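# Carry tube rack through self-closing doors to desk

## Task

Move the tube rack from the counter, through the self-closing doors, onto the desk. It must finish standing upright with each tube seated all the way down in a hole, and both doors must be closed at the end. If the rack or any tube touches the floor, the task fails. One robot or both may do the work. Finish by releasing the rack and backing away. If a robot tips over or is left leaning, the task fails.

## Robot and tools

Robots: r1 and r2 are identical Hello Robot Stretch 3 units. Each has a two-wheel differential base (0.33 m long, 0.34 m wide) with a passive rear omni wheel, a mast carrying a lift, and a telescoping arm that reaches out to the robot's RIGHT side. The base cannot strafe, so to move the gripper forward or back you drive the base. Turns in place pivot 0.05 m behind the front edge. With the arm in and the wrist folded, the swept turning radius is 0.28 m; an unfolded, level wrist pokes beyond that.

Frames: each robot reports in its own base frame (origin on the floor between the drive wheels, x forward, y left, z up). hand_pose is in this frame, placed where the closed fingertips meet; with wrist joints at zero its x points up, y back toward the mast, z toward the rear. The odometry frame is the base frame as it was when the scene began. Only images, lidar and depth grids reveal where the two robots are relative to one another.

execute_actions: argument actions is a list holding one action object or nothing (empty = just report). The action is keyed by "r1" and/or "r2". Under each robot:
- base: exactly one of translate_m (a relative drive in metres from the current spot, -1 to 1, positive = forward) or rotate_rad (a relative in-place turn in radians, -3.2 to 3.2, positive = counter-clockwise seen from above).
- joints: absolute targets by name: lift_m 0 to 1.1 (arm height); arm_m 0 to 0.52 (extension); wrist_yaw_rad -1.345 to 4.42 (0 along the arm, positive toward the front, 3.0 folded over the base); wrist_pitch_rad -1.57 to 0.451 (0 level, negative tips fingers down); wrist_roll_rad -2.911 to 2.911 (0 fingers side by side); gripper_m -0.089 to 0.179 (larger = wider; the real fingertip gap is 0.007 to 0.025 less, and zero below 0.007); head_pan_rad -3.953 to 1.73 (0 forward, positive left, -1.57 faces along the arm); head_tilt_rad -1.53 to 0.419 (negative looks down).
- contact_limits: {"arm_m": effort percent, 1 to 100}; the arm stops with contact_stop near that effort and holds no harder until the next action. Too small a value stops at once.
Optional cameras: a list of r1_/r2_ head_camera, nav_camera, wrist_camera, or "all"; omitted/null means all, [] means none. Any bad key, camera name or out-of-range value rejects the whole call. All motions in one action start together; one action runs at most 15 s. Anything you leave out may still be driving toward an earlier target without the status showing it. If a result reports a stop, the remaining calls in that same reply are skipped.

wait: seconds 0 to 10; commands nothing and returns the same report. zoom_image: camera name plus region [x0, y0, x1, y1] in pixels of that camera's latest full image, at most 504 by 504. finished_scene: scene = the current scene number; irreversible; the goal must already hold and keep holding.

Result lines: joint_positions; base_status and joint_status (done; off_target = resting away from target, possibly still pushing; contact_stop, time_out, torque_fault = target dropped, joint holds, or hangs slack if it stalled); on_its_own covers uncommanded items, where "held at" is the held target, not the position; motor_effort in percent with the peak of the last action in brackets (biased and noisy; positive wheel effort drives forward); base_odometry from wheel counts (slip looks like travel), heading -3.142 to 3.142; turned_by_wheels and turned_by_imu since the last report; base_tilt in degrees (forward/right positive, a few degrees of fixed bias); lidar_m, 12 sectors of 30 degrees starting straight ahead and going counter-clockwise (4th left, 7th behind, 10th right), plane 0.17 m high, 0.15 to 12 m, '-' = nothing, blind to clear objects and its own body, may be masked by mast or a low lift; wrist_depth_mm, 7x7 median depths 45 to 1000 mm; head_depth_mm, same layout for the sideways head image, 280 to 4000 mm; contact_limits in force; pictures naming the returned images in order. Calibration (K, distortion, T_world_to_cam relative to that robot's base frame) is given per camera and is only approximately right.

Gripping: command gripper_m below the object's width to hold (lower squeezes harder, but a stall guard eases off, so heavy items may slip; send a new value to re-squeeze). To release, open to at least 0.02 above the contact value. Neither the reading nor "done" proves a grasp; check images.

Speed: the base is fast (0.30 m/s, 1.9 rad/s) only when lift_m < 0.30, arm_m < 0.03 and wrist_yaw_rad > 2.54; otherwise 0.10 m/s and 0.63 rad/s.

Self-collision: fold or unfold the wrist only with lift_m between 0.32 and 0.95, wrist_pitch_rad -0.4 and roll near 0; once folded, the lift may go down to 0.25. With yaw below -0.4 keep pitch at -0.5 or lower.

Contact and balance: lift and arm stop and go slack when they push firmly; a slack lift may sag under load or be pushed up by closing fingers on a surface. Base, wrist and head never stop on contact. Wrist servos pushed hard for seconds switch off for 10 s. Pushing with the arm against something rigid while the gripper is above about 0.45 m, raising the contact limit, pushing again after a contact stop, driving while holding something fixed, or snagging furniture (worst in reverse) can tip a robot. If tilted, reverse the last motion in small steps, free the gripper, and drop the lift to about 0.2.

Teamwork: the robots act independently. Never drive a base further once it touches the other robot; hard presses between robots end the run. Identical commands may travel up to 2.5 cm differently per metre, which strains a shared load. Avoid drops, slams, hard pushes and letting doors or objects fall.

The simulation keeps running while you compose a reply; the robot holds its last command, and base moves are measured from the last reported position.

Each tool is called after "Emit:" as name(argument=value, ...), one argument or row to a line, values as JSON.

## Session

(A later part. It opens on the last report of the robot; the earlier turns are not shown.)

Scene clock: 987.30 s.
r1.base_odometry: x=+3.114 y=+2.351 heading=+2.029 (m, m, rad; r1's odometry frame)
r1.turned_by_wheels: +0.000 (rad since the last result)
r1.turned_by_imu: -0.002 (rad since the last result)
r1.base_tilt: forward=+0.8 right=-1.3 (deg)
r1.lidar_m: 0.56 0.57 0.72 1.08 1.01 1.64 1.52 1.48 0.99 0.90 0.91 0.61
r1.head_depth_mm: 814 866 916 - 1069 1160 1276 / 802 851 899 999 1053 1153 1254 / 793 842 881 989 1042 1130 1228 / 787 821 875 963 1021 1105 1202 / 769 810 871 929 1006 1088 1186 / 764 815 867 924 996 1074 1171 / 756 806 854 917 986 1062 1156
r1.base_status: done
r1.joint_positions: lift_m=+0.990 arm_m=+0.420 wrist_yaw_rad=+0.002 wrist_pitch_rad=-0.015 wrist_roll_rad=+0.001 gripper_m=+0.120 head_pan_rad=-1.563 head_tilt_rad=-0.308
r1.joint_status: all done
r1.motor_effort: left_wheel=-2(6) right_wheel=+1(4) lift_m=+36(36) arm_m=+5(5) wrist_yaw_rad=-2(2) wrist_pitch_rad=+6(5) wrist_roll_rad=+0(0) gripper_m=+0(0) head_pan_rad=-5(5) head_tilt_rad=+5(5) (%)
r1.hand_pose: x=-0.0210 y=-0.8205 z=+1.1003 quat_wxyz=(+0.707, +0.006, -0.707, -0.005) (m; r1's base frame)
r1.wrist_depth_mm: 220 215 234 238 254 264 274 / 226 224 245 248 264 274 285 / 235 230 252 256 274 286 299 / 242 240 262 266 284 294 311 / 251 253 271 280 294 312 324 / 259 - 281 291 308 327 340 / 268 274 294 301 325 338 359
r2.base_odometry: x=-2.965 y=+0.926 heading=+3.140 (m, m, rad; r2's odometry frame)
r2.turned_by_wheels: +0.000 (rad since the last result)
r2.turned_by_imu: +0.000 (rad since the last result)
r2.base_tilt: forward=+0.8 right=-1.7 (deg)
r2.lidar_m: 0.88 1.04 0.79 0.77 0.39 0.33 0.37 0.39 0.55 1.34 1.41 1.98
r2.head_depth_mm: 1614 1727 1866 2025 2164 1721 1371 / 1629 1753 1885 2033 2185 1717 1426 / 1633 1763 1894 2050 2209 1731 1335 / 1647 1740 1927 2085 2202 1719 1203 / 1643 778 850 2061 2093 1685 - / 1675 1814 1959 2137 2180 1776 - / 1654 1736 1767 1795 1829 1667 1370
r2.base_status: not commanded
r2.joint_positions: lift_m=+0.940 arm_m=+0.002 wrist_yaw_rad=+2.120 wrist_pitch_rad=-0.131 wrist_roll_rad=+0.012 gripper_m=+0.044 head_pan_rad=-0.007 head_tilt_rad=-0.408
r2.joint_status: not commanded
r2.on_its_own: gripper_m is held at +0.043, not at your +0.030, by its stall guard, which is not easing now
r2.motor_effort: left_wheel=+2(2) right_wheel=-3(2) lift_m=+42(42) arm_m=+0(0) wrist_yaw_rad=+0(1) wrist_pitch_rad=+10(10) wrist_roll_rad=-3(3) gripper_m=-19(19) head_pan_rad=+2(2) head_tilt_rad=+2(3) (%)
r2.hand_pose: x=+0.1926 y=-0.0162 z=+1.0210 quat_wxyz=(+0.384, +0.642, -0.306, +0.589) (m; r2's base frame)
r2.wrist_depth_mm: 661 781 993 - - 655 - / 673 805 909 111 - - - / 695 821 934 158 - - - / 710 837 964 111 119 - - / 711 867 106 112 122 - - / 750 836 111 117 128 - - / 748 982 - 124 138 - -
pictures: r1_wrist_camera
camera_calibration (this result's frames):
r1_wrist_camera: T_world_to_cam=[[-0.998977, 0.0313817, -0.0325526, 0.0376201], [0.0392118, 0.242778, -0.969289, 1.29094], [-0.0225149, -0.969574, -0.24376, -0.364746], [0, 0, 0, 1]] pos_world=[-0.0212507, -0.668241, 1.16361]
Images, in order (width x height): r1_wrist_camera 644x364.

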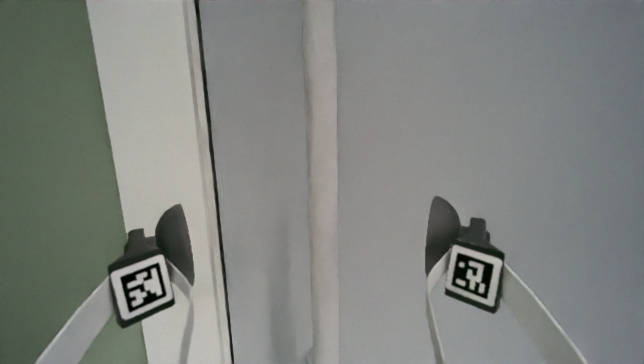

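Emit:
execute_actions(
  actions=[
    {"r1":{"joints":{"arm_m":0.49}},"r2":{"base":{"rotate_rad":0.12}}},
  ],
  cameras=[],
)

Emit:
execute_actions(
  actions=[
    {"r1":{"joints":{"gripper_m":-0.04}}},
  ],
  cameras=["r1_wrist_camera"],
)

Emit:
execute_actions(
  actions=[
    {"r1":{"joints":{"arm_m":0.425},"contact_limits":{"arm_m":50}}},
  ],
  cameras=[],
)

Emit:
execute_actions(
  actions=[
    {"r1":{"base":{"translate_m":-0.035},"joints":{"arm_m":0.36,"gripper_m":-0.037,"wrist_yaw_rad":0.03},"contact_limits":{"arm_m":50}}},
  ],
  cameras=[],
)

Emit:
execute_actions(
  actions=[
    {"r1":{"base":{"translate_m":-0.045},"joints":{"arm_m":0.295,"gripper_m":-0.04,"wrist_yaw_rad":0.13},"contact_limits":{"arm_m":50}}},
  ],
  cameras=[],
)

Emit:
execute_actions(
  actions=[
    {"r1":{"base":{"translate_m":-0.055},"joints":{"arm_m":0.23,"gripper_m":-0.037,"wrist_yaw_rad":0.22},"contact_limits":{"arm_m":50}}},
  ],
  cameras=[],
)

Emit:
execute_actions(
  actions=[
    {"r1":{"base":{"translate_m":-0.065},"joints":{"arm_m":0.17,"gripper_m":-0.04,"wrist_yaw_rad":0.29},"contact_limits":{"arm_m":50}}},
  ],
  cameras=["r1_wrist_camera","r1_nav_camera"],
)

Scene clock: 998.47 s.
r1.base_odometry: x=+3.114 y=+2.351 heading=+2.029 (m, m, rad; r1's odometry frame)
r1.turned_by_wheels: +0.000 (rad since the last result)
r1.turned_by_imu: -0.001 (rad since the last result)
r1.base_tilt: forward=+0.7 right=-1.4 (deg)
r1.lidar_m: 0.56 0.57 0.72 1.09 1.01 1.64 1.53 1.48 0.99 0.90 0.91 0.61
r1.head_depth_mm: 809 862 913 - 1078 1167 1276 / 800 853 894 990 1056 1147 1253 / 792 843 880 979 1043 1128 1231 / 784 823 874 958 1030 1104 1202 / 773 811 870 929 1004 1090 1184 / 769 812 866 927 997 1073 1165 / 760 801 854 915 982 1058 1147
r1.base_status: not commanded
r1.joint_positions: lift_m=+0.990 arm_m=+0.490 wrist_yaw_rad=+0.002 wrist_pitch_rad=-0.015 wrist_roll_rad=+0.001 gripper_m=+0.120 head_pan_rad=-1.563 head_tilt_rad=-0.308
r1.joint_status: all done
r1.motor_effort: left_wheel=-2(2) right_wheel=+2(3) lift_m=+35(35) arm_m=+5(4) wrist_yaw_rad=-1(2) wrist_pitch_rad=+5(6) wrist_roll_rad=+0(0) gripper_m=+0(0) head_pan_rad=-4(5) head_tilt_rad=+5(5) (%)
r1.hand_pose: x=-0.0210 y=-0.8905 z=+1.1003 quat_wxyz=(+0.707, +0.006, -0.707, -0.005) (m; r1's base frame)
r1.wrist_depth_mm: 150 161 172 120 186 193 202 / 155 160 179 124 193 201 209 / 160 166 185 128 200 208 218 / 165 171 192 134 207 218 228 / 172 175 199 139 217 228 238 / 181 - 207 147 225 240 251 / 195 192 215 219 237 247 263
r2.base_odometry: x=-2.965 y=+0.926 heading=-3.023 (m, m, rad; r2's odometry frame)
r2.turned_by_wheels: +0.120 (rad since the last result)
r2.turned_by_imu: +0.118 (rad since the last result)
r2.base_tilt: forward=+1.0 right=-1.6 (deg)
r2.lidar_m: 0.88 0.95 0.77 0.70 0.34 0.33 0.37 0.40 0.63 1.33 1.47 1.96
r2.head_depth_mm: 1587 1696 1824 1961 2081 1720 1373 / 1620 1722 1866 2014 2156 1715 1374 / 1633 1712 1893 2073 2186 1712 1241 / 1657 790 1898 2079 2094 1466 1180 / 1721 1848 2009 2197 2245 1720 - / 1634 1689 1763 1821 1903 1758 - / 1306 1347 1397 1432 1482 1516 1374
r2.base_status: done
r2.joint_positions: lift_m=+0.940 arm_m=+0.002 wrist_yaw_rad=+2.120 wrist_pitch_rad=-0.131 wrist_roll_rad=+0.012 gripper_m=+0.044 head_pan_rad=-0.007 head_tilt_rad=-0.408
r2.joint_status: not commanded
r2.on_its_own: gripper_m is held at +0.043, not at your +0.030, by its stall guard, which is not easing now
r2.motor_effort: left_wheel=-2(4) right_wheel=+3(6) lift_m=+42(42) arm_m=-1(1) wrist_yaw_rad=+0(0) wrist_pitch_rad=+10(11) wrist_roll_rad=-3(3) gripper_m=-20(19) head_pan_rad=+3(2) head_tilt_rad=+3(3) (%)
r2.hand_pose: x=+0.1926 y=-0.0162 z=+1.0210 quat_wxyz=(+0.384, +0.642, -0.306, +0.589) (m; r2's base frame)
r2.wrist_depth_mm: 622 743 878 - - 641 589 / 645 770 830 111 - - - / 654 759 852 158 - - - / 673 808 908 111 118 - - / 706 809 106 112 123 - - / 710 811 111 118 128 - - / 733 935 - 124 138 - -
pictures: none
No camera images: the call's "cameras" was empty. Leave "cameras" out to get every camera's image.

Scene clock: 1000.57 s.
r1.base_odometry: x=+3.114 y=+2.351 heading=+2.028 (m, m, rad; r1's odometry frame)
r1.turned_by_wheels: +0.000 (rad since the last result)
r1.turned_by_imu: -0.001 (rad since the last result)
r1.base_tilt: forward=+0.8 right=-1.4 (deg)
r1.lidar_m: 0.56 0.57 0.72 1.09 1.00 1.64 1.52 1.48 0.98 0.90 0.91 0.61
r1.head_depth_mm: 809 864 910 - 1067 1163 1269 / 798 847 887 979 1047 1139 1248 / 789 839 873 977 1030 1123 1218 / 780 819 871 951 1016 1099 1202 / 767 815 871 924 1004 1084 1191 / 767 814 868 926 999 1072 1172 / 762 802 858 913 980 1062 1152
r1.base_status: not commanded
r1.joint_positions: lift_m=+0.990 arm_m=+0.490 wrist_yaw_rad=-0.019 wrist_pitch_rad=-0.015 wrist_roll_rad=+0.001 gripper_m=-0.039 head_pan_rad=-1.563 head_tilt_rad=-0.308
r1.joint_status: all done
r1.on_its_own: wrist_yaw_rad is at rest, and its effort (+15) is outside its rest range (-12 to +12)
r1.motor_effort: left_wheel=-9(9) right_wheel=+12(11) lift_m=+35(36) arm_m=-1(4) wrist_yaw_rad=+15(15) wrist_pitch_rad=+6(6) wrist_roll_rad=+0(0) gripper_m=-23(98) head_pan_rad=-5(5) head_tilt_rad=+5(6) (%)
r1.hand_pose: x=-0.0262 y=-0.8908 z=+1.1004 quat_wxyz=(+0.707, -0.001, -0.707, -0.012) (m; r1's base frame)
r1.wrist_depth_mm: 148 160 165 113 182 190 201 / 153 164 172 117 189 199 209 / 158 170 177 121 196 206 217 / 163 170 185 125 203 217 229 / 169 176 190 128 212 225 240 / 176 182 195 136 223 235 250 / 183 189 207 214 230 247 263
r2.base_odometry: x=-2.965 y=+0.926 heading=-3.023 (m, m, rad; r2's odometry frame)
r2.turned_by_wheels: +0.000 (rad since the last result)
r2.turned_by_imu: +0.000 (rad since the last result)
r2.base_tilt: forward=+1.0 right=-1.6 (deg)
r2.lidar_m: 0.88 0.95 0.77 0.70 0.34 0.33 0.37 0.40 0.63 1.33 1.47 1.96
r2.head_depth_mm: 1589 1697 1809 1968 2091 1711 1368 / 1611 1707 1858 2014 2140 1722 1373 / 1640 1712 1901 2075 2204 1715 1236 / 1662 790 1898 2081 2101 1463 1181 / 1722 1856 2005 2194 2238 1716 - / 1634 1698 1767 1817 1899 1758 - / 1315 1354 1386 1437 1477 1520 1372
r2.base_status: not commanded
r2.joint_positions: lift_m=+0.940 arm_m=+0.002 wrist_yaw_rad=+2.120 wrist_pitch_rad=-0.131 wrist_roll_rad=+0.012 gripper_m=+0.044 head_pan_rad=-0.007 head_tilt_rad=-0.408
r2.joint_status: not commanded
r2.on_its_own: gripper_m is held at +0.043, not at your +0.030, by its stall guard, which is not easing now
r2.motor_effort: left_wheel=-2(2) right_wheel=+3(3) lift_m=+42(42) arm_m=-1(0) wrist_yaw_rad=-1(1) wrist_pitch_rad=+10(10) wrist_roll_rad=-3(3) gripper_m=-20(20) head_pan_rad=+2(3) head_tilt_rad=+2(3) (%)
r2.hand_pose: x=+0.1926 y=-0.0162 z=+1.0210 quat_wxyz=(+0.384, +0.642, -0.306, +0.589) (m; r2's base frame)
r2.wrist_depth_mm: 635 731 910 - - 656 590 / 652 754 842 112 - - - / 663 772 902 158 - - - / 677 820 910 111 119 - - / 695 789 106 112 123 - - / 712 805 111 118 128 - - / 729 905 - 124 138 - -
pictures: r1_wrist_camera
camera_calibration (this result's frames):
r1_wrist_camera: T_world_to_cam=[[-0.998121, 0.0519049, -0.0325618, 0.0528888], [0.0441864, 0.241571, -0.969377, 1.30747], [-0.0424494, -0.968994, -0.24341, -0.433429], [0, 0, 0, 1]] pos_world=[-0.0233817, -0.738581, 1.16365]
Images, in order (width x height): r1_wrist_camera 644x364.

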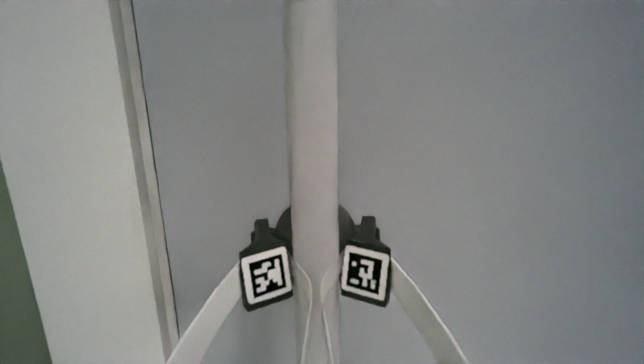

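Scene clock: 1002.93 s.
r1.base_odometry: x=+3.114 y=+2.351 heading=+2.028 (m, m, rad; r1's odometry frame)
r1.turned_by_wheels: +0.000 (rad since the last result)
r1.turned_by_imu: -0.004 (rad since the last result)
r1.base_tilt: forward=+0.9 right=-1.5 (deg)
r1.lidar_m: 0.56 0.57 0.71 1.09 1.01 1.64 1.53 1.49 0.93 0.84 0.91 0.61
r1.head_depth_mm: 766 814 861 - 1019 1107 1219 / 748 799 833 928 988 1073 1169 / 732 772 811 909 957 1043 1131 / 722 762 804 874 947 1031 1139 / 758 807 872 925 1004 1089 1191 / 761 812 865 928 994 1075 1167 / 755 805 857 911 984 1061 1140
r1.base_status: not commanded
r1.joint_positions: lift_m=+0.990 arm_m=+0.426 wrist_yaw_rad=-0.078 wrist_pitch_rad=-0.015 wrist_roll_rad=+0.001 gripper_m=-0.030 head_pan_rad=-1.563 head_tilt_rad=-0.308
r1.joint_status: all done
r1.on_its_own: wrist_yaw_rad is held at -0.064, not at your +0.000, by its stall guard, which is not easing now; gripper_m is held at -0.031, not at your -0.040, by its stall guard, which is not easing now
r1.motor_effort: left_wheel=-7(19) right_wheel=+9(24) lift_m=+36(36) arm_m=-10(14) wrist_yaw_rad=+12(39) wrist_pitch_rad=+5(6) wrist_roll_rad=+0(0) gripper_m=-21(26) head_pan_rad=-4(4) head_tilt_rad=+5(5) (%)
r1.contact_limits: arm_m 50 (drawing in: default 32, maximum 51; extending or still: default 41, maximum 68)
r1.hand_pose: x=-0.0415 y=-0.8257 z=+1.1004 quat_wxyz=(+0.706, -0.022, -0.707, -0.033) (m; r1's base frame)
r1.wrist_depth_mm: 197 153 164 115 195 214 238 / 202 159 169 121 202 223 251 / 211 166 174 124 210 235 263 / 219 172 180 128 218 245 275 / 230 227 184 130 229 256 291 / 239 237 189 137 245 269 310 / 249 247 205 211 247 284 332
r2.base_odometry: x=-2.965 y=+0.926 heading=-3.023 (m, m, rad; r2's odometry frame)
r2.turned_by_wheels: +0.000 (rad since the last result)
r2.turned_by_imu: +0.000 (rad since the last result)
r2.base_tilt: forward=+0.9 right=-1.7 (deg)
r2.lidar_m: 0.88 0.95 0.77 0.70 0.34 0.33 0.37 0.40 0.63 1.33 1.47 1.91
r2.head_depth_mm: 1550 1653 1779 1932 2079 1717 1368 / 1567 1663 1800 1953 2093 1723 1371 / 1617 1671 1845 2035 2150 1727 1241 / 1659 790 1901 2080 2098 1472 1188 / 1719 1851 1998 2170 2239 1718 - / 1629 1689 1761 1814 1903 1760 - / 1310 1353 1390 1433 1478 1522 1373
r2.base_status: not commanded
r2.joint_positions: lift_m=+0.940 arm_m=+0.002 wrist_yaw_rad=+2.120 wrist_pitch_rad=-0.131 wrist_roll_rad=+0.012 gripper_m=+0.044 head_pan_rad=-0.007 head_tilt_rad=-0.408
r2.joint_status: not commanded
r2.on_its_own: gripper_m is held at +0.043, not at your +0.030, by its stall guard, which is not easing now
r2.motor_effort: left_wheel=-2(2) right_wheel=+2(3) lift_m=+42(42) arm_m=-1(0) wrist_yaw_rad=+0(1) wrist_pitch_rad=+10(11) wrist_roll_rad=-3(3) gripper_m=-20(20) head_pan_rad=+3(4) head_tilt_rad=+3(3) (%)
r2.hand_pose: x=+0.1926 y=-0.0162 z=+1.0210 quat_wxyz=(+0.384, +0.642, -0.306, +0.589) (m; r2's base frame)
r2.wrist_depth_mm: 629 746 894 - - 641 579 / 646 762 822 111 - - - / 668 790 879 158 - - - / 678 798 877 111 119 - - / 694 807 106 112 123 - - / 693 826 111 117 128 - - / 734 906 - 124 138 - -
pictures: none
No camera images: the call's "cameras" was empty. Leave "cameras" out to get every camera's image.

Scene clock: 1004.57 s.
r1.base_odometry: x=+3.129 y=+2.320 heading=+2.028 (m, m, rad; r1's odometry frame)
r1.turned_by_wheels: -0.001 (rad since the last result)
r1.turned_by_imu: -0.002 (rad since the last result)
r1.base_tilt: forward=+0.7 right=-1.6 (deg)
r1.lidar_m: 0.60 0.60 0.76 1.00 0.99 1.61 1.49 1.50 0.89 0.77 0.93 0.64
r1.head_depth_mm: 727 775 820 - 980 1051 1165 / 705 750 788 886 929 1011 1104 / 687 726 761 - 899 970 1058 / 665 694 739 800 861 927 1020 / 659 705 854 917 1001 1096 1185 / 763 812 865 932 999 1081 1177 / 765 808 858 920 984 1067 1155
r1.base_status: done
r1.joint_positions: lift_m=+0.990 arm_m=+0.361 wrist_yaw_rad=+0.000 wrist_pitch_rad=-0.016 wrist_roll_rad=+0.001 gripper_m=-0.031 head_pan_rad=-1.563 head_tilt_rad=-0.308
r1.joint_status: wrist_yaw_rad off_target (ended at +0.000, target +0.030); gripper_m off_target (ended at -0.031, target -0.037); the others done
r1.on_its_own: gripper_m is held at -0.031, not at your -0.037, by its stall guard, which is still easing; wrist_yaw_rad is at rest, and its effort (+25) is outside its rest range (-12 to +12)
r1.motor_effort: left_wheel=-10(19) right_wheel=+13(19) lift_m=+35(35) arm_m=-12(13) wrist_yaw_rad=+25(37) wrist_pitch_rad=+6(6) wrist_roll_rad=+0(0) gripper_m=-5(56) head_pan_rad=-5(5) head_tilt_rad=+5(6) (%)
r1.contact_limits: arm_m 50 (drawing in: default 32, maximum 51; extending or still: default 41, maximum 68)
r1.hand_pose: x=-0.0216 y=-0.7615 z=+1.1002 quat_wxyz=(+0.707, +0.006, -0.707, -0.006) (m; r1's base frame)
r1.wrist_depth_mm: 268 153 163 113 195 216 241 / 280 158 168 117 202 225 254 / 290 166 174 122 211 236 265 / 298 173 179 127 219 245 282 / 310 302 184 129 232 257 297 / 320 321 188 136 244 272 315 / 329 335 204 215 247 287 331
r2.base_odometry: x=-2.965 y=+0.926 heading=-3.023 (m, m, rad; r2's odometry frame)
r2.turned_by_wheels: +0.000 (rad since the last result)
r2.turned_by_imu: +0.000 (rad since the last result)
r2.base_tilt: forward=+0.9 right=-1.7 (deg)
r2.lidar_m: 0.87 0.95 0.77 0.70 0.34 0.33 0.37 0.40 0.63 1.33 1.47 1.86
r2.head_depth_mm: 1505 1615 1723 1882 2021 1718 1378 / 1504 1579 1740 1897 2037 1714 1333 / 1615 767 823 1858 2057 1455 1226 / 1656 1761 1956 2147 2234 1722 1207 / 1727 1856 2003 2189 2262 1718 - / 1639 1685 1758 1826 1901 1764 - / 1308 1344 1388 1435 1479 1521 1372
r2.base_status: not commanded
r2.joint_positions: lift_m=+0.940 arm_m=+0.002 wrist_yaw_rad=+2.120 wrist_pitch_rad=-0.131 wrist_roll_rad=+0.012 gripper_m=+0.044 head_pan_rad=-0.007 head_tilt_rad=-0.408
r2.joint_status: not commanded
r2.on_its_own: gripper_m is held at +0.043, not at your +0.030, by its stall guard, which is not easing now
r2.motor_effort: left_wheel=-2(2) right_wheel=+3(3) lift_m=+42(42) arm_m=+0(1) wrist_yaw_rad=-1(0) wrist_pitch_rad=+11(10) wrist_roll_rad=-3(3) gripper_m=-19(20) head_pan_rad=+3(4) head_tilt_rad=+3(3) (%)
r2.hand_pose: x=+0.1926 y=-0.0162 z=+1.0210 quat_wxyz=(+0.384, +0.642, -0.306, +0.589) (m; r2's base frame)
r2.wrist_depth_mm: 642 741 879 - - 641 575 / 646 740 835 111 - - - / 652 773 867 157 - - - / 677 799 904 111 119 - - / 687 829 106 112 123 - - / 711 828 111 118 128 - - / 736 914 - 124 138 - -
pictures: none
No camera images: the call's "cameras" was empty. Leave "cameras" out to get every camera's image.

Scene clock: 1006.97 s.
r1.base_odometry: x=+3.149 y=+2.280 heading=+2.027 (m, m, rad; r1's odometry frame)
r1.turned_by_wheels: +0.000 (rad since the last result)
r1.turned_by_imu: -0.030 (rad since the last result)
r1.base_tilt: forward=+0.8 right=-1.3 (deg)
r1.lidar_m: 0.64 0.64 0.79 0.98 0.98 1.59 1.45 1.47 0.87 0.70 0.93 0.70
r1.head_depth_mm: 705 754 800 - 950 1044 1144 / 669 715 755 - 906 970 1066 / 643 681 721 - 851 914 997 / 614 642 688 - 796 859 926 / 591 624 663 713 776 861 1157 / 760 814 879 933 992 1068 1174 / 756 808 862 918 984 1062 1162
r1.base_status: done
r1.joint_positions: lift_m=+0.990 arm_m=+0.296 wrist_yaw_rad=+0.118 wrist_pitch_rad=-0.017 wrist_roll_rad=+0.001 gripper_m=-0.033 head_pan_rad=-1.563 head_tilt_rad=-0.308
r1.joint_status: gripper_m off_target (ended at -0.033, target -0.040); the others done
r1.on_its_own: gripper_m is held at -0.034, not at your -0.040, by its stall guard, which is not easing now
r1.motor_effort: left_wheel=-3(37) right_wheel=+4(13) lift_m=+35(36) arm_m=-10(17) wrist_yaw_rad=+10(41) wrist_pitch_rad=+7(7) wrist_roll_rad=+0(0) gripper_m=-22(71) head_pan_rad=-4(4) head_tilt_rad=+5(6) (%)
r1.contact_limits: arm_m 50 (drawing in: default 32, maximum 51; extending or still: default 41, maximum 68)
r1.hand_pose: x=+0.0086 y=-0.6946 z=+1.0999 quat_wxyz=(+0.706, +0.048, -0.705, +0.035) (m; r1's base frame)
r1.wrist_depth_mm: 351 152 163 113 195 216 243 / 362 157 168 119 201 226 255 / 375 163 173 123 210 235 267 / 391 170 179 127 219 245 283 / 401 400 183 128 231 259 297 / 418 418 187 136 245 273 316 / 434 438 202 178 246 288 335
r2.base_odometry: x=-2.965 y=+0.926 heading=-3.023 (m, m, rad; r2's odometry frame)
r2.turned_by_wheels: +0.000 (rad since the last result)
r2.turned_by_imu: +0.000 (rad since the last result)
r2.base_tilt: forward=+1.0 right=-1.6 (deg)
r2.lidar_m: 0.86 0.94 0.77 0.70 0.34 0.33 0.37 0.40 0.63 1.33 1.47 1.81
r2.head_depth_mm: 1449 1558 1683 1826 2011 1721 1370 / 1439 1512 1662 1815 1999 1719 1322 / 1625 757 812 1772 1940 1456 1206 / 1675 1795 1956 2138 2236 1723 1214 / 1734 1865 2013 2184 2247 1720 - / 1629 1686 1761 1821 1902 1769 - / 1311 1350 1389 1430 1478 1516 1375
r2.base_status: not commanded
r2.joint_positions: lift_m=+0.940 arm_m=+0.002 wrist_yaw_rad=+2.120 wrist_pitch_rad=-0.131 wrist_roll_rad=+0.012 gripper_m=+0.044 head_pan_rad=-0.007 head_tilt_rad=-0.408
r2.joint_status: not commanded
r2.on_its_own: gripper_m is held at +0.043, not at your +0.030, by its stall guard, which is not easing now
r2.motor_effort: left_wheel=-2(2) right_wheel=+2(3) lift_m=+42(42) arm_m=-1(1) wrist_yaw_rad=+0(0) wrist_pitch_rad=+11(10) wrist_roll_rad=-3(3) gripper_m=-19(20) head_pan_rad=+2(1) head_tilt_rad=+3(3) (%)
r2.hand_pose: x=+0.1926 y=-0.0162 z=+1.0210 quat_wxyz=(+0.384, +0.642, -0.306, +0.589) (m; r2's base frame)
r2.wrist_depth_mm: 642 703 877 - - - 552 / 658 769 825 111 - - - / 669 793 862 157 - - - / 667 803 880 111 119 - - / 684 799 106 112 123 - - / 716 823 111 118 128 - - / 730 907 - 124 138 - -
pictures: none
No camera images: the call's "cameras" was empty. Leave "cameras" out to get every camera's image.

Scene clock: 1008.60 s.
r1.base_odometry: x=+3.173 y=+2.230 heading=+2.027 (m, m, rad; r1's odometry frame)
r1.turned_by_wheels: +0.000 (rad since the last result)
r1.turned_by_imu: -0.001 (rad since the last result)
r1.base_tilt: forward=+0.9 right=-1.3 (deg)
r1.lidar_m: 0.69 0.70 0.86 0.97 1.38 1.53 1.40 1.41 0.84 0.62 0.93 0.75
r1.head_depth_mm: 673 723 772 - 938 1003 1118 / 633 677 722 - 865 921 1015 / 602 638 678 - - 852 930 / 567 597 632 - 695 787 851 / 540 569 602 640 686 744 815 / 517 553 600 935 1002 1093 1179 / 768 811 858 923 990 1073 1170
r1.base_status: done
r1.joint_positions: lift_m=+0.990 arm_m=+0.231 wrist_yaw_rad=+0.196 wrist_pitch_rad=-0.017 wrist_roll_rad=+0.001 gripper_m=-0.033 head_pan_rad=-1.563 head_tilt_rad=-0.308
r1.joint_status: wrist_yaw_rad off_target (ended at +0.196, target +0.220); the others done
r1.on_its_own: wrist_yaw_rad is at rest, and its effort (+20) is outside its rest range (-12 to +12)
r1.motor_effort: left_wheel=-4(13) right_wheel=+7(10) lift_m=+35(35) arm_m=-13(17) wrist_yaw_rad=+20(41) wrist_pitch_rad=+6(7) wrist_roll_rad=+0(0) gripper_m=-23(44) head_pan_rad=-4(4) head_tilt_rad=+5(5) (%)
r1.contact_limits: arm_m 50 (drawing in: default 32, maximum 51; extending or still: default 41, maximum 68)
r1.hand_pose: x=+0.0282 y=-0.6267 z=+1.0998 quat_wxyz=(+0.704, +0.075, -0.703, +0.063) (m; r1's base frame)
r1.wrist_depth_mm: 436 151 161 113 196 220 250 / 451 156 167 116 204 229 262 / 473 161 172 121 213 240 275 / 483 169 179 126 222 251 292 / 509 177 182 129 232 264 307 / 525 514 186 135 247 279 327 / 561 549 202 214 248 295 352
r2.base_odometry: x=-2.965 y=+0.926 heading=-3.023 (m, m, rad; r2's odometry frame)
r2.turned_by_wheels: +0.000 (rad since the last result)
r2.turned_by_imu: +0.000 (rad since the last result)
r2.base_tilt: forward=+1.0 right=-1.7 (deg)
r2.lidar_m: 0.85 0.95 0.77 0.70 0.34 0.33 0.37 0.40 0.63 1.33 1.47 1.76
r2.head_depth_mm: 1393 1478 1633 1778 1955 1717 1334 / 1349 737 760 1724 1919 1712 1278 / 1632 881 1900 2072 2090 1402 1207 / 1688 1814 1963 2129 2255 1720 1373 / 1728 1849 2000 2186 2263 1728 - / 1630 1692 1749 1829 1906 1761 - / 1310 1348 1396 1432 1473 1522 1374
r2.base_status: not commanded
r2.joint_positions: lift_m=+0.940 arm_m=+0.002 wrist_yaw_rad=+2.120 wrist_pitch_rad=-0.131 wrist_roll_rad=+0.012 gripper_m=+0.044 head_pan_rad=-0.007 head_tilt_rad=-0.408
r2.joint_status: not commanded
r2.on_its_own: gripper_m is held at +0.043, not at your +0.030, by its stall guard, which is not easing now
r2.motor_effort: left_wheel=-2(2) right_wheel=+3(3) lift_m=+42(42) arm_m=+0(0) wrist_yaw_rad=+0(0) wrist_pitch_rad=+11(11) wrist_roll_rad=-3(3) gripper_m=-20(20) head_pan_rad=+2(3) head_tilt_rad=+3(3) (%)
r2.hand_pose: x=+0.1926 y=-0.0162 z=+1.0210 quat_wxyz=(+0.384, +0.642, -0.306, +0.589) (m; r2's base frame)
r2.wrist_depth_mm: 638 742 880 - - - 557 / 633 758 843 111 - - 990 / 662 797 873 158 - - - / 662 819 892 111 119 - - / 692 805 106 112 123 - - / 696 820 111 118 128 750 - / 735 908 - 124 138 - -
pictures: none
No camera images: the call's "cameras" was empty. Leave "cameras" out to get every camera's image.

Scene clock: 1010.20 s.
r1.base_odometry: x=+3.202 y=+2.172 heading=+2.027 (m, m, rad; r1's odometry frame)
r1.turned_by_wheels: +0.000 (rad since the last result)
r1.turned_by_imu: +0.000 (rad since the last result)
r1.base_tilt: forward=+0.9 right=-1.5 (deg)
r1.lidar_m: 0.75 0.76 0.94 0.95 1.37 1.46 1.33 1.34 0.82 0.56 0.94 0.83
r1.head_depth_mm: 660 707 764 - - 1023 1126 / 608 649 698 - - 900 986 / 567 602 642 681 - 820 876 / 528 559 593 - - 730 789 / 496 504 536 577 621 669 720 / 469 491 517 548 596 662 1180 / 451 494 876 936 1002 1076 1161
r1.base_status: done
r1.joint_positions: lift_m=+0.990 arm_m=+0.171 wrist_yaw_rad=+0.267 wrist_pitch_rad=-0.018 wrist_roll_rad=+0.001 gripper_m=-0.033 head_pan_rad=-1.563 head_tilt_rad=-0.308
r1.joint_status: wrist_yaw_rad off_target (ended at +0.267, target +0.290); gripper_m off_target (ended at -0.033, target -0.040); the others done
r1.on_its_own: gripper_m is held at -0.034, not at your -0.040, by its stall guard, which is still easing; wrist_yaw_rad is at rest, and its effort (+19) is outside its rest range (-12 to +12)
r1.motor_effort: left_wheel=-2(13) right_wheel=+4(11) lift_m=+35(36) arm_m=-11(18) wrist_yaw_rad=+19(48) wrist_pitch_rad=+7(7) wrist_roll_rad=+0(0) gripper_m=-18(59) head_pan_rad=-4(5) head_tilt_rad=+6(6) (%)
r1.contact_limits: arm_m 50 (drawing in: default 32, maximum 51; extending or still: default 41, maximum 68)
r1.hand_pose: x=+0.0461 y=-0.5624 z=+1.0997 quat_wxyz=(+0.702, +0.101, -0.700, +0.088) (m; r1's base frame)
r1.wrist_depth_mm: 531 147 161 113 199 224 262 / 553 154 166 117 207 235 274 / 573 160 172 121 215 247 290 / 601 165 177 126 224 260 306 / 620 174 181 128 236 271 324 / 660 634 184 135 254 287 346 / 682 669 200 213 251 304 368
r2.base_odometry: x=-2.965 y=+0.926 heading=-3.023 (m, m, rad; r2's odometry frame)
r2.turned_by_wheels: +0.000 (rad since the last result)
r2.turned_by_imu: +0.000 (rad since the last result)
r2.base_tilt: forward=+0.9 right=-1.6 (deg)
r2.lidar_m: 0.84 0.95 0.77 0.70 0.34 0.33 0.37 0.40 0.63 1.33 1.47 1.68
r2.head_depth_mm: 1307 1099 731 1721 1904 1731 1277 / 1280 838 790 1592 1750 1600 1201 / 1645 1765 1952 2074 2177 1727 1280 / 1690 1817 1966 2132 2244 1714 1371 / 1713 1857 2014 2182 2269 1722 - / 1627 1693 1755 1836 1900 1769 - / 1316 1347 1389 1434 1480 1519 1376
r2.base_status: not commanded
r2.joint_positions: lift_m=+0.940 arm_m=+0.002 wrist_yaw_rad=+2.120 wrist_pitch_rad=-0.131 wrist_roll_rad=+0.012 gripper_m=+0.044 head_pan_rad=-0.007 head_tilt_rad=-0.408
r2.joint_status: not commanded
r2.on_its_own: gripper_m is held at +0.043, not at your +0.030, by its stall guard, which is not easing now
r2.motor_effort: left_wheel=-2(2) right_wheel=+2(3) lift_m=+42(42) arm_m=-1(0) wrist_yaw_rad=+0(0) wrist_pitch_rad=+10(11) wrist_roll_rad=-3(3) gripper_m=-19(20) head_pan_rad=+1(2) head_tilt_rad=+2(3) (%)
r2.hand_pose: x=+0.1926 y=-0.0162 z=+1.0210 quat_wxyz=(+0.384, +0.642, -0.306, +0.589) (m; r2's base frame)
r2.wrist_depth_mm: 641 751 880 - - - 543 / 648 737 819 112 - - - / 654 763 864 158 - - - / 682 803 883 111 119 - - / 714 825 106 112 123 - - / 706 833 111 118 128 - - / 736 907 - 124 138 - -
pictures: r1_nav_camera (sideways: a quarter turn counterclockwise sets it upright), r1_wrist_camera
camera_calibration (this result's frames):
r1_nav_camera: T_world_to_cam=[[-0.0526342, -0.336345, 0.940267, -1.17874], [-0.998339, 0.039808, -0.0416452, 0.107631], [-0.0234229, -0.940897, -0.337882, 0.395818], [0, 0, 0, 1]] pos_world=[0.0546814, -0.0283247, 1.24655]
r1_wrist_camera: T_world_to_cam=[[-0.972248, -0.231705, -0.0323605, -0.0528785], [-0.0266027, 0.246914, -0.968672, 1.22971], [0.232436, -0.940929, -0.246226, -0.106106], [0, 0, 0, 1]] pos_world=[0.00596535, -0.415723, 1.16335]
Images, in order (width x height): r1_nav_camera 672x504, r1_wrist_camera 644x364.

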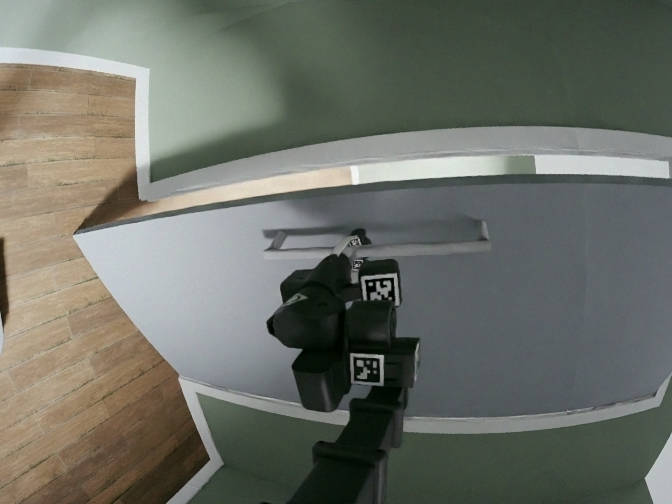

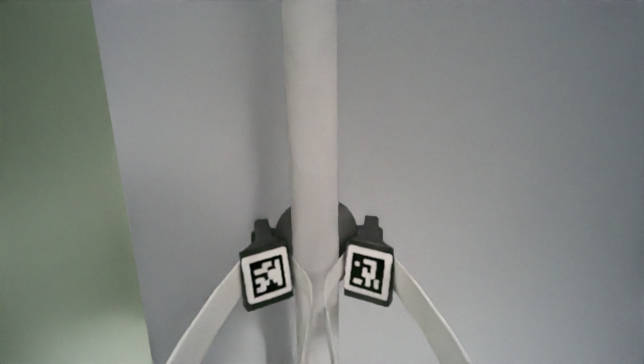

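Emit:
execute_actions(
  actions=[
    {"r1":{"base":{"translate_m":-0.085},"joints":{"arm_m":0.11,"gripper_m":-0.037,"wrist_yaw_rad":0.37},"contact_limits":{"arm_m":50}}},
  ],
  cameras=[],
)

Emit:
execute_actions(
  actions=[
    {"r1":{"base":{"translate_m":-0.09},"joints":{"arm_m":0.06,"gripper_m":-0.04,"wrist_yaw_rad":0.45},"contact_limits":{"arm_m":50}}},
  ],
  cameras=[],
)

Emit:
execute_actions(
  actions=[
    {"r1":{"base":{"translate_m":-0.08},"joints":{"arm_m":0.03,"gripper_m":-0.037,"wrist_yaw_rad":0.53},"contact_limits":{"arm_m":50}}},
  ],
  cameras=["r1_wrist_camera","r1_nav_camera","r2_nav_camera"],
)

Scene clock: 1016.03 s.
r1.base_odometry: x=+3.239 y=+2.095 heading=+2.027 (m, m, rad; r1's odometry frame)
r1.turned_by_wheels: +0.000 (rad since the last result)
r1.turned_by_imu: -0.001 (rad since the last result)
r1.base_tilt: forward=+0.7 right=-1.5 (deg)
r1.lidar_m: 0.84 0.84 1.04 0.95 1.36 1.36 1.25 1.26 0.83 0.50 0.49 0.92
r1.head_depth_mm: 666 717 780 840 - - 1192 / 601 641 691 725 - - 998 / 546 577 620 662 - - 850 / 501 530 562 586 - - 740 / 462 483 510 493 550 604 660 / 430 440 472 497 527 559 599 / 401 418 437 464 504 1080 1193
r1.base_status: done
r1.joint_positions: lift_m=+0.990 arm_m=+0.111 wrist_yaw_rad=+0.361 wrist_pitch_rad=-0.019 wrist_roll_rad=+0.001 gripper_m=-0.033 head_pan_rad=-1.563 head_tilt_rad=-0.308
r1.joint_status: all done
r1.motor_effort: left_wheel=+1(11) right_wheel=-1(10) lift_m=+36(36) arm_m=-11(19) wrist_yaw_rad=+7(49) wrist_pitch_rad=+7(7) wrist_roll_rad=+0(0) gripper_m=-22(45) head_pan_rad=-4(5) head_tilt_rad=+5(5) (%)
r1.contact_limits: arm_m 50 (drawing in: default 32, maximum 51; extending or still: default 41, maximum 68)
r1.hand_pose: x=+0.0690 y=-0.4949 z=+1.0995 quat_wxyz=(+0.697, +0.134, -0.694, +0.120) (m; r1's base frame)
r1.wrist_depth_mm: 651 147 162 112 203 231 270 / 692 151 167 116 209 241 282 / 728 157 172 124 219 253 298 / 754 165 178 189 229 265 317 / 796 172 181 127 240 280 338 / 833 178 184 134 257 296 362 / 862 828 201 209 257 312 388
r2.base_odometry: x=-2.965 y=+0.926 heading=-3.023 (m, m, rad; r2's odometry frame)
r2.turned_by_wheels: +0.000 (rad since the last result)
r2.turned_by_imu: +0.000 (rad since the last result)
r2.base_tilt: forward=+1.0 right=-1.6 (deg)
r2.lidar_m: 0.96 0.95 0.77 0.70 0.34 0.33 0.37 0.40 0.63 1.33 1.47 0.84
r2.head_depth_mm: 1210 816 1082 1528 1761 1600 1209 / 1259 1333 1414 1560 1703 1719 1233 / 1662 1796 1944 2135 2199 1721 1413 / 1692 1808 1962 2122 2244 1720 1381 / 1731 1854 2006 2179 2250 1724 - / 1647 1692 1749 1824 1893 1767 - / 1306 1345 1391 1436 1482 1519 1372
r2.base_status: not commanded
r2.joint_positions: lift_m=+0.940 arm_m=+0.002 wrist_yaw_rad=+2.120 wrist_pitch_rad=-0.131 wrist_roll_rad=+0.012 gripper_m=+0.044 head_pan_rad=-0.007 head_tilt_rad=-0.408
r2.joint_status: not commanded
r2.on_its_own: gripper_m is held at +0.043, not at your +0.030, by its stall guard, which is not easing now
r2.motor_effort: left_wheel=-2(2) right_wheel=+3(3) lift_m=+42(42) arm_m=-1(0) wrist_yaw_rad=-1(0) wrist_pitch_rad=+11(10) wrist_roll_rad=-3(3) gripper_m=-20(20) head_pan_rad=+3(3) head_tilt_rad=+3(3) (%)
r2.hand_pose: x=+0.1926 y=-0.0162 z=+1.0210 quat_wxyz=(+0.384, +0.642, -0.306, +0.589) (m; r2's base frame)
r2.wrist_depth_mm: 638 730 867 - - - - / 652 751 842 112 - - - / 671 786 874 158 - - - / 680 798 896 111 119 - - / 690 823 106 112 123 - - / 717 814 111 118 128 - - / 723 930 - 123 138 - -
pictures: none
No camera images: the call's "cameras" was empty. Leave "cameras" out to get every camera's image.

Scene clock: 1017.90 s.
r1.base_odometry: x=+3.279 y=+2.015 heading=+2.027 (m, m, rad; r1's odometry frame)
r1.turned_by_wheels: +0.000 (rad since the last result)
r1.turned_by_imu: +0.000 (rad since the last result)
r1.base_tilt: forward=+0.8 right=-1.4 (deg)
r1.lidar_m: 0.93 0.93 1.15 0.94 1.34 1.27 1.16 1.17 0.89 0.47 0.43 1.01
r1.head_depth_mm: 716 778 850 919 - - - / 623 667 718 775 806 - - / 548 581 624 665 707 - - / 493 519 550 582 - - 727 / 444 466 491 518 - - 619 / 406 417 372 402 429 504 551 / 374 383 407 424 445 468 498
r1.base_status: done
r1.joint_positions: lift_m=+0.990 arm_m=+0.061 wrist_yaw_rad=+0.453 wrist_pitch_rad=-0.019 wrist_roll_rad=+0.001 gripper_m=-0.033 head_pan_rad=-1.563 head_tilt_rad=-0.308
r1.joint_status: gripper_m off_target (ended at -0.033, target -0.040); the others done
r1.on_its_own: gripper_m is held at -0.034, not at your -0.040, by its stall guard, which is not easing now
r1.motor_effort: left_wheel=+2(9) right_wheel=-4(8) lift_m=+36(36) arm_m=-9(19) wrist_yaw_rad=-3(44) wrist_pitch_rad=+8(7) wrist_roll_rad=+0(0) gripper_m=-20(58) head_pan_rad=-4(5) head_tilt_rad=+6(5) (%)
r1.contact_limits: arm_m 50 (drawing in: default 32, maximum 51; extending or still: default 41, maximum 68)
r1.hand_pose: x=+0.0905 y=-0.4355 z=+1.0992 quat_wxyz=(+0.691, +0.166, -0.687, +0.152) (m; r1's base frame)
r1.wrist_depth_mm: 825 147 162 112 205 237 281 / 849 151 167 116 213 249 295 / 871 156 172 121 222 260 314 / 904 162 177 126 232 274 332 / 914 170 182 128 247 287 356 / 939 177 184 134 264 304 379 / 944 - 202 218 260 322 412
r2.base_odometry: x=-2.965 y=+0.926 heading=-3.023 (m, m, rad; r2's odometry frame)
r2.turned_by_wheels: +0.000 (rad since the last result)
r2.turned_by_imu: +0.000 (rad since the last result)
r2.base_tilt: forward=+0.9 right=-1.6 (deg)
r2.lidar_m: 1.39 0.95 0.77 0.69 0.34 0.33 0.37 0.40 0.63 1.33 1.47 0.84
r2.head_depth_mm: 1153 1227 1338 1526 1717 1659 1138 / - - - 1481 1618 1677 1394 / 1657 1794 1933 2146 2197 1718 1410 / 1687 1815 1960 2131 2242 1715 1373 / 1734 1854 2006 2179 2240 1723 - / 1631 1692 1766 1827 1893 1776 - / 1313 1348 1396 1441 1482 1519 1373
r2.base_status: not commanded
r2.joint_positions: lift_m=+0.940 arm_m=+0.002 wrist_yaw_rad=+2.120 wrist_pitch_rad=-0.131 wrist_roll_rad=+0.012 gripper_m=+0.044 head_pan_rad=-0.007 head_tilt_rad=-0.408
r2.joint_status: not commanded
r2.on_its_own: gripper_m is held at +0.043, not at your +0.030, by its stall guard, which is not easing now
r2.motor_effort: left_wheel=-2(2) right_wheel=+3(3) lift_m=+42(42) arm_m=+0(1) wrist_yaw_rad=+0(0) wrist_pitch_rad=+10(10) wrist_roll_rad=-3(3) gripper_m=-20(20) head_pan_rad=+2(3) head_tilt_rad=+3(3) (%)
r2.hand_pose: x=+0.1926 y=-0.0162 z=+1.0210 quat_wxyz=(+0.384, +0.642, -0.306, +0.589) (m; r2's base frame)
r2.wrist_depth_mm: 640 734 909 - - - - / 653 770 829 111 - - - / 654 793 841 158 - - - / 667 790 884 112 119 - - / 687 823 106 112 123 - - / 708 793 111 117 128 - - / 731 895 - 124 138 - -
pictures: none
No camera images: the call's "cameras" was empty. Leave "cameras" out to get every camera's image.

Scene clock: 1019.67 s.
r1.base_odometry: x=+3.314 y=+1.943 heading=+2.028 (m, m, rad; r1's odometry frame)
r1.turned_by_wheels: +0.000 (rad since the last result)
r1.turned_by_imu: +0.000 (rad since the last result)
r1.base_tilt: forward=+0.8 right=-1.4 (deg)
r1.lidar_m: 1.00 1.01 1.25 0.95 1.33 1.18 1.08 1.09 1.00 0.46 0.39 1.10
r1.head_depth_mm: 819 894 975 1069 1127 - - / 681 728 786 857 942 - - / 580 617 659 705 757 - - / 507 535 566 598 647 - - / 450 471 495 521 538 - - / 405 420 440 461 381 398 518 / 367 363 327 392 416 449 467
r1.base_status: done
r1.joint_positions: lift_m=+0.990 arm_m=+0.030 wrist_yaw_rad=+0.545 wrist_pitch_rad=-0.020 wrist_roll_rad=+0.001 gripper_m=-0.030 head_pan_rad=-1.563 head_tilt_rad=-0.308
r1.joint_status: gripper_m off_target (ended at -0.030, target -0.037); the others done
r1.on_its_own: gripper_m is held at -0.031, not at your -0.037, by its stall guard, which is not easing now; wrist_yaw_rad is at rest, and its effort (-13) is outside its rest range (-12 to +12)
r1.motor_effort: left_wheel=+3(8) right_wheel=-6(7) lift_m=+35(35) arm_m=-7(19) wrist_yaw_rad=-13(39) wrist_pitch_rad=+7(8) wrist_roll_rad=+0(0) gripper_m=-19(43) head_pan_rad=-4(4) head_tilt_rad=+6(6) (%)
r1.contact_limits: arm_m 50 (drawing in: default 32, maximum 51; extending or still: default 41, maximum 68)
r1.hand_pose: x=+0.1112 y=-0.3941 z=+1.0991 quat_wxyz=(+0.683, +0.197, -0.679, +0.183) (m; r1's base frame)
r1.wrist_depth_mm: 883 147 161 114 206 237 280 / 896 151 168 117 214 249 295 / 919 155 173 121 223 260 313 / 935 163 179 126 233 273 333 / 932 170 181 129 245 288 354 / 922 177 183 136 262 305 382 / 930 183 201 230 259 324 409
r2.base_odometry: x=-2.965 y=+0.926 heading=-3.023 (m, m, rad; r2's odometry frame)
r2.turned_by_wheels: +0.000 (rad since the last result)
r2.turned_by_imu: +0.000 (rad since the last result)
r2.base_tilt: forward=+1.1 right=-1.7 (deg)
r2.lidar_m: 1.34 0.95 0.77 0.70 0.34 0.33 0.37 0.40 0.63 1.33 1.47 0.85
r2.head_depth_mm: 1109 1176 1258 1423 1607 1688 1221 / - - - 3227 2095 1630 1430 / 1659 1792 1933 2132 2200 1715 1410 / 1687 1808 1960 2149 2223 1722 1369 / 1725 1855 2004 2171 2251 1715 - / 1628 1698 1753 1825 1899 1770 - / 1314 1348 1389 1424 1478 1525 1373
r2.base_status: not commanded
r2.joint_positions: lift_m=+0.940 arm_m=+0.002 wrist_yaw_rad=+2.120 wrist_pitch_rad=-0.131 wrist_roll_rad=+0.012 gripper_m=+0.044 head_pan_rad=-0.007 head_tilt_rad=-0.408
r2.joint_status: not commanded
r2.on_its_own: gripper_m is held at +0.043, not at your +0.030, by its stall guard, which is not easing now
r2.motor_effort: left_wheel=-2(2) right_wheel=+3(2) lift_m=+42(42) arm_m=+0(0) wrist_yaw_rad=-1(0) wrist_pitch_rad=+11(10) wrist_roll_rad=-3(3) gripper_m=-20(20) head_pan_rad=+3(3) head_tilt_rad=+3(3) (%)
r2.hand_pose: x=+0.1926 y=-0.0162 z=+1.0210 quat_wxyz=(+0.384, +0.642, -0.306, +0.589) (m; r2's base frame)
r2.wrist_depth_mm: 629 730 883 - - - - / 640 765 800 111 - - - / 657 764 876 157 - - - / 684 806 892 111 119 - - / 693 825 106 112 122 - - / 700 799 111 117 128 - - / 727 908 - 124 138 - -
pictures: r1_nav_camera (sideways: a quarter turn counterclockwise sets it upright), r1_wrist_camera, r2_nav_camera (sideways: a quarter turn counterclockwise sets it upright)
camera_calibration (this result's frames):
r1_nav_camera: T_world_to_cam=[[-0.0526342, -0.336345, 0.940267, -1.17874], [-0.998339, 0.0398077, -0.0416452, 0.107631], [-0.0234227, -0.940897, -0.337882, 0.395818], [0, 0, 0, 1]] pos_world=[0.0546814, -0.0283247, 1.24655]
r1_wrist_camera: T_world_to_cam=[[-0.871361, -0.489578, -0.0322921, -0.0635316], [-0.094398, 0.23187, -0.968156, 1.19041], [0.481476, -0.840565, -0.248258, 0.0510856], [0, 0, 0, 1]] pos_world=[0.0324167, -0.264183, 1.16313]
r2_nav_camera: T_world_to_cam=[[0.386843, 0.00591117, 0.922127, -1.1654], [-0.00987858, -0.999896, 0.0105539, 0.0439873], [0.922093, -0.013192, -0.386744, 0.457141], [0, 0, 0, 1]] pos_world=[0.0297355, 0.0569022, 1.25098]
Images, in order (width x height): r1_nav_camera 672x504, r1_wrist_camera 644x364, r2_nav_camera 672x504.

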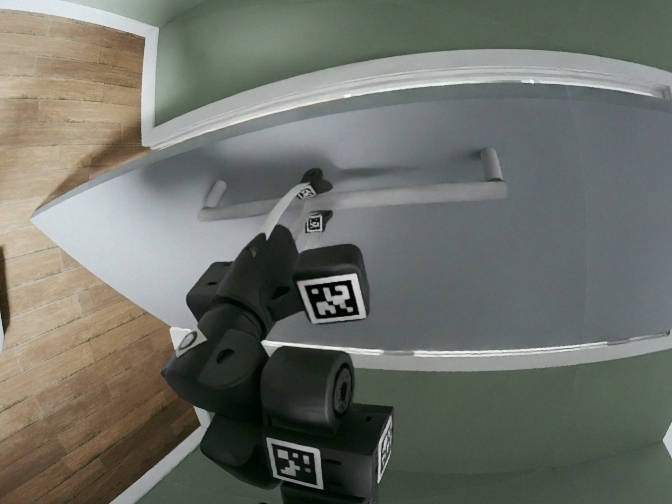

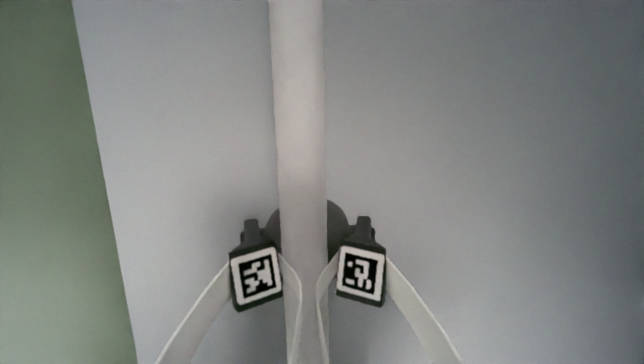

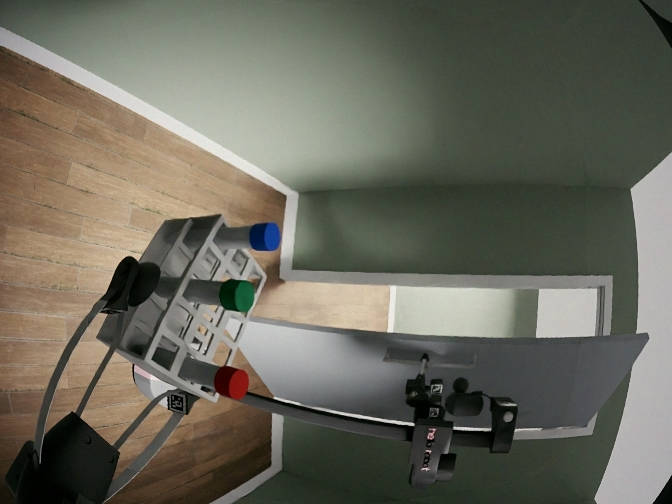

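Emit:
execute_actions(
  actions=[
    {"r1":{"base":{"rotate_rad":-0.15},"joints":{"arm_m":0.01,"gripper_m":-0.04,"wrist_yaw_rad":0.55}}},
  ],
  cameras=[],
)

Emit:
execute_actions(
  actions=[
    {"r1":{"base":{"translate_m":-0.06},"joints":{"gripper_m":-0.037,"wrist_yaw_rad":0.62}}},
  ],
  cameras=["r1_wrist_camera","r1_nav_camera","r2_nav_camera"],
)

Scene clock: 1026.17 s.
r1.base_odometry: x=+3.314 y=+1.943 heading=+1.878 (m, m, rad; r1's odometry frame)
r1.turned_by_wheels: -0.149 (rad since the last result)
r1.turned_by_imu: -0.148 (rad since the last result)
r1.base_tilt: forward=+0.9 right=-1.4 (deg)
r1.lidar_m: 1.01 1.01 1.14 0.95 1.32 1.28 1.08 1.08 1.16 0.48 0.36 1.11
r1.head_depth_mm: 965 1022 1101 1187 1273 - - / 924 990 1056 1137 1229 1307 - / 782 832 891 952 1027 1081 - / 627 656 689 729 792 896 - / 521 541 564 589 603 - - / 447 460 478 495 512 - - / 390 401 414 426 336 369 426
r1.base_status: done
r1.joint_positions: lift_m=+0.990 arm_m=+0.010 wrist_yaw_rad=+0.614 wrist_pitch_rad=-0.021 wrist_roll_rad=+0.001 gripper_m=-0.036 head_pan_rad=-1.563 head_tilt_rad=-0.308
r1.joint_status: wrist_yaw_rad off_target (ended at +0.614, target +0.550); gripper_m off_target (ended at -0.036, target -0.040); the others done
r1.on_its_own: wrist_yaw_rad is at rest, and its effort (-53) is outside its rest range (-12 to +12)
r1.motor_effort: left_wheel=+9(10) right_wheel=-14(14) lift_m=+36(36) arm_m=+0(13) wrist_yaw_rad=-53(53) wrist_pitch_rad=+8(8) wrist_roll_rad=+0(0) gripper_m=-27(69) head_pan_rad=-4(4) head_tilt_rad=+5(6) (%)
r1.hand_pose: x=+0.1258 y=-0.3640 z=+1.0988 quat_wxyz=(+0.676, +0.221, -0.672, +0.206) (m; r1's base frame)
r1.wrist_depth_mm: 135 144 160 190 226 277 362 / 862 148 165 196 235 292 383 / 909 152 171 204 244 309 415 / 921 156 176 210 257 324 442 / 967 160 179 128 268 343 485 / 982 165 - 134 294 367 537 / - 171 201 241 287 395 582
r2.base_odometry: x=-2.965 y=+0.926 heading=-3.023 (m, m, rad; r2's odometry frame)
r2.turned_by_wheels: +0.000 (rad since the last result)
r2.turned_by_imu: +0.000 (rad since the last result)
r2.base_tilt: forward=+1.0 right=-1.6 (deg)
r2.lidar_m: 1.32 0.95 0.77 0.70 0.34 0.33 0.37 0.40 0.63 1.33 1.47 0.84
r2.head_depth_mm: - 1158 1240 1357 1543 1666 1219 / - - - 3462 2184 1596 1432 / 1653 1786 1929 2140 2218 1725 1413 / 1688 1813 1968 2111 2230 1711 1373 / 1726 1852 2020 2194 2271 1726 - / 1632 1693 1760 1823 1899 1759 - / 1308 1340 1393 1433 1484 1518 1374
r2.base_status: not commanded
r2.joint_positions: lift_m=+0.940 arm_m=+0.002 wrist_yaw_rad=+2.120 wrist_pitch_rad=-0.131 wrist_roll_rad=+0.012 gripper_m=+0.044 head_pan_rad=-0.007 head_tilt_rad=-0.408
r2.joint_status: not commanded
r2.on_its_own: gripper_m is held at +0.043, not at your +0.030, by its stall guard, which is not easing now
r2.motor_effort: left_wheel=-2(2) right_wheel=+3(3) lift_m=+42(42) arm_m=+0(0) wrist_yaw_rad=+0(1) wrist_pitch_rad=+10(10) wrist_roll_rad=-3(3) gripper_m=-20(19) head_pan_rad=+3(3) head_tilt_rad=+2(3) (%)
r2.hand_pose: x=+0.1926 y=-0.0162 z=+1.0210 quat_wxyz=(+0.384, +0.642, -0.306, +0.589) (m; r2's base frame)
r2.wrist_depth_mm: 635 742 895 - - - - / 646 756 831 111 - - - / 643 771 884 159 - - - / 672 811 883 111 119 - - / 724 818 106 112 123 - - / 716 832 111 118 128 - - / 735 914 - 124 138 - -
pictures: none
No camera images: the call's "cameras" was empty. Leave "cameras" out to get every camera's image.

Scene clock: 1028.30 s.
r1.base_odometry: x=+3.332 y=+1.886 heading=+1.879 (m, m, rad; r1's odometry frame)
r1.turned_by_wheels: +0.000 (rad since the last result)
r1.turned_by_imu: -0.001 (rad since the last result)
r1.base_tilt: forward=+0.9 right=-1.4 (deg)
r1.lidar_m: 1.06 1.06 1.20 0.95 1.29 1.21 1.03 1.03 1.16 0.51 0.35 1.13
r1.head_depth_mm: 986 1049 1115 1202 1296 - - / 950 1009 1089 1161 1261 1337 - / 903 959 1021 1092 1176 1267 - / 710 745 785 828 870 959 - / 577 597 624 646 669 - - / 483 500 514 533 547 - - / 417 427 439 451 465 463 376
r1.base_status: done
r1.joint_positions: lift_m=+0.990 arm_m=+0.010 wrist_yaw_rad=+0.737 wrist_pitch_rad=-0.021 wrist_roll_rad=+0.001 gripper_m=-0.030 head_pan_rad=-1.563 head_tilt_rad=-0.308
r1.joint_status: wrist_yaw_rad off_target (ended at +0.737, target +0.620); gripper_m off_target (ended at -0.030, target -0.037)
r1.on_its_own: wrist_yaw_rad is held at +0.717, not at your +0.620, by its stall guard, which is not easing now; gripper_m is held at -0.031, not at your -0.037, by its stall guard, which is not easing now; wrist_yaw_rad is at rest, and its effort (-17) is outside its rest range (-12 to +12)
r1.motor_effort: left_wheel=+4(11) right_wheel=-8(17) lift_m=+35(37) arm_m=+2(2) wrist_yaw_rad=-17(65) wrist_pitch_rad=+8(8) wrist_roll_rad=+0(0) gripper_m=-20(28) head_pan_rad=-4(4) head_tilt_rad=+6(5) (%)
r1.hand_pose: x=+0.1505 y=-0.3441 z=+1.0988 quat_wxyz=(+0.662, +0.262, -0.657, +0.248) (m; r1's base frame)
r1.wrist_depth_mm: 870 144 160 116 214 252 312 / 875 148 167 119 222 266 331 / 932 152 173 122 233 280 356 / 956 156 178 126 242 293 376 / 977 164 179 128 255 310 408 / 983 172 182 136 276 330 442 / 980 177 200 235 268 352 480
r2.base_odometry: x=-2.965 y=+0.926 heading=-3.023 (m, m, rad; r2's odometry frame)
r2.turned_by_wheels: +0.000 (rad since the last result)
r2.turned_by_imu: +0.000 (rad since the last result)
r2.base_tilt: forward=+0.9 right=-1.6 (deg)
r2.lidar_m: 1.86 0.95 0.77 0.70 0.34 0.33 0.37 0.40 0.63 1.33 1.47 0.84
r2.head_depth_mm: - - 1248 1329 1461 1604 1340 / - - - 3452 2311 1664 1437 / 1652 1795 1932 2135 2202 1723 1415 / 1688 1817 1954 2137 2250 1726 1370 / 1722 1859 1986 2169 2265 1719 - / 1638 1692 1757 1822 1891 1759 - / 1312 1347 1388 1430 1479 1522 1377
r2.base_status: not commanded
r2.joint_positions: lift_m=+0.940 arm_m=+0.002 wrist_yaw_rad=+2.120 wrist_pitch_rad=-0.131 wrist_roll_rad=+0.012 gripper_m=+0.044 head_pan_rad=-0.007 head_tilt_rad=-0.408
r2.joint_status: not commanded
r2.on_its_own: gripper_m is held at +0.043, not at your +0.030, by its stall guard, which is not easing now
r2.motor_effort: left_wheel=-2(2) right_wheel=+3(3) lift_m=+42(42) arm_m=+0(1) wrist_yaw_rad=+1(0) wrist_pitch_rad=+10(11) wrist_roll_rad=-3(3) gripper_m=-19(19) head_pan_rad=+1(2) head_tilt_rad=+3(3) (%)
r2.hand_pose: x=+0.1926 y=-0.0162 z=+1.0210 quat_wxyz=(+0.384, +0.642, -0.306, +0.589) (m; r2's base frame)
r2.wrist_depth_mm: 622 722 903 - - - - / 630 744 841 111 - - - / 648 762 870 158 - - - / 673 795 909 112 119 - - / 692 841 106 112 123 - - / 703 829 111 118 128 - - / 746 908 - 124 138 - -
pictures: r1_nav_camera (sideways: a quarter turn counterclockwise sets it upright), r1_wrist_camera, r2_nav_camera (sideways: a quarter turn counterclockwise sets it upright)
camera_calibration (this result's frames):
r1_nav_camera: T_world_to_cam=[[-0.0526343, -0.336345, 0.940267, -1.17874], [-0.998339, 0.0398079, -0.0416452, 0.107631], [-0.0234229, -0.940897, -0.337882, 0.395818], [0, 0, 0, 1]] pos_world=[0.0546814, -0.0283247, 1.24655]
r1_wrist_camera: T_world_to_cam=[[-0.762055, -0.646703, -0.0323758, -0.0753163], [-0.137524, 0.210508, -0.967871, 1.18107], [0.63274, -0.733118, -0.249355, 0.0895338], [0, 0, 0, 1]] pos_world=[0.0483785, -0.231693, 1.16301]
r2_nav_camera: T_world_to_cam=[[0.386843, 0.00591117, 0.922127, -1.1654], [-0.00987858, -0.999896, 0.0105539, 0.0439873], [0.922093, -0.013192, -0.386744, 0.457141], [0, 0, 0, 1]] pos_world=[0.0297355, 0.0569022, 1.25098]
Images, in order (width x height): r1_nav_camera 672x504, r1_wrist_camera 644x364, r2_nav_camera 672x504.

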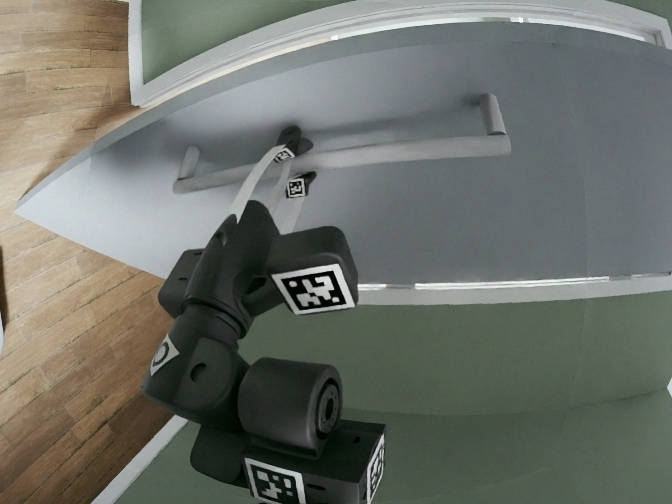

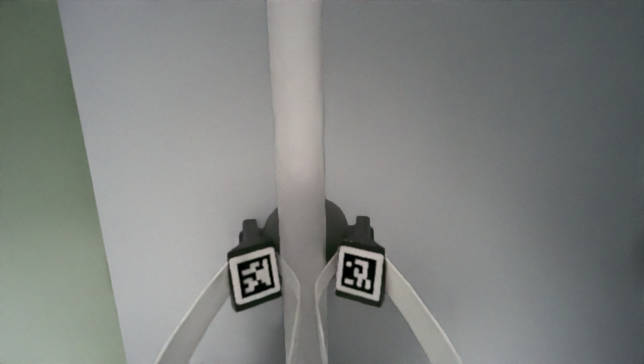

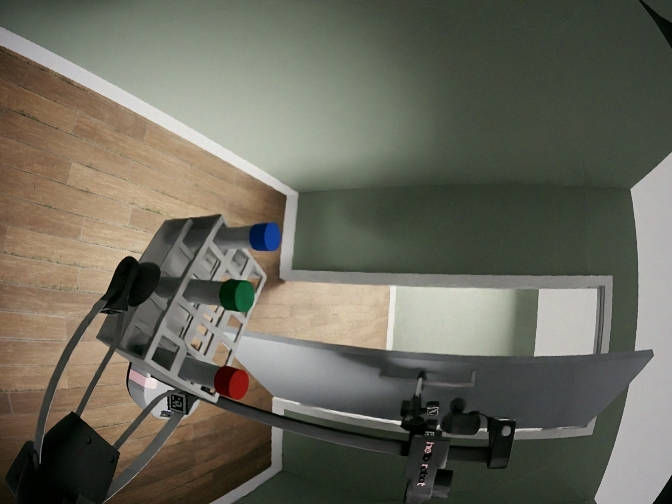

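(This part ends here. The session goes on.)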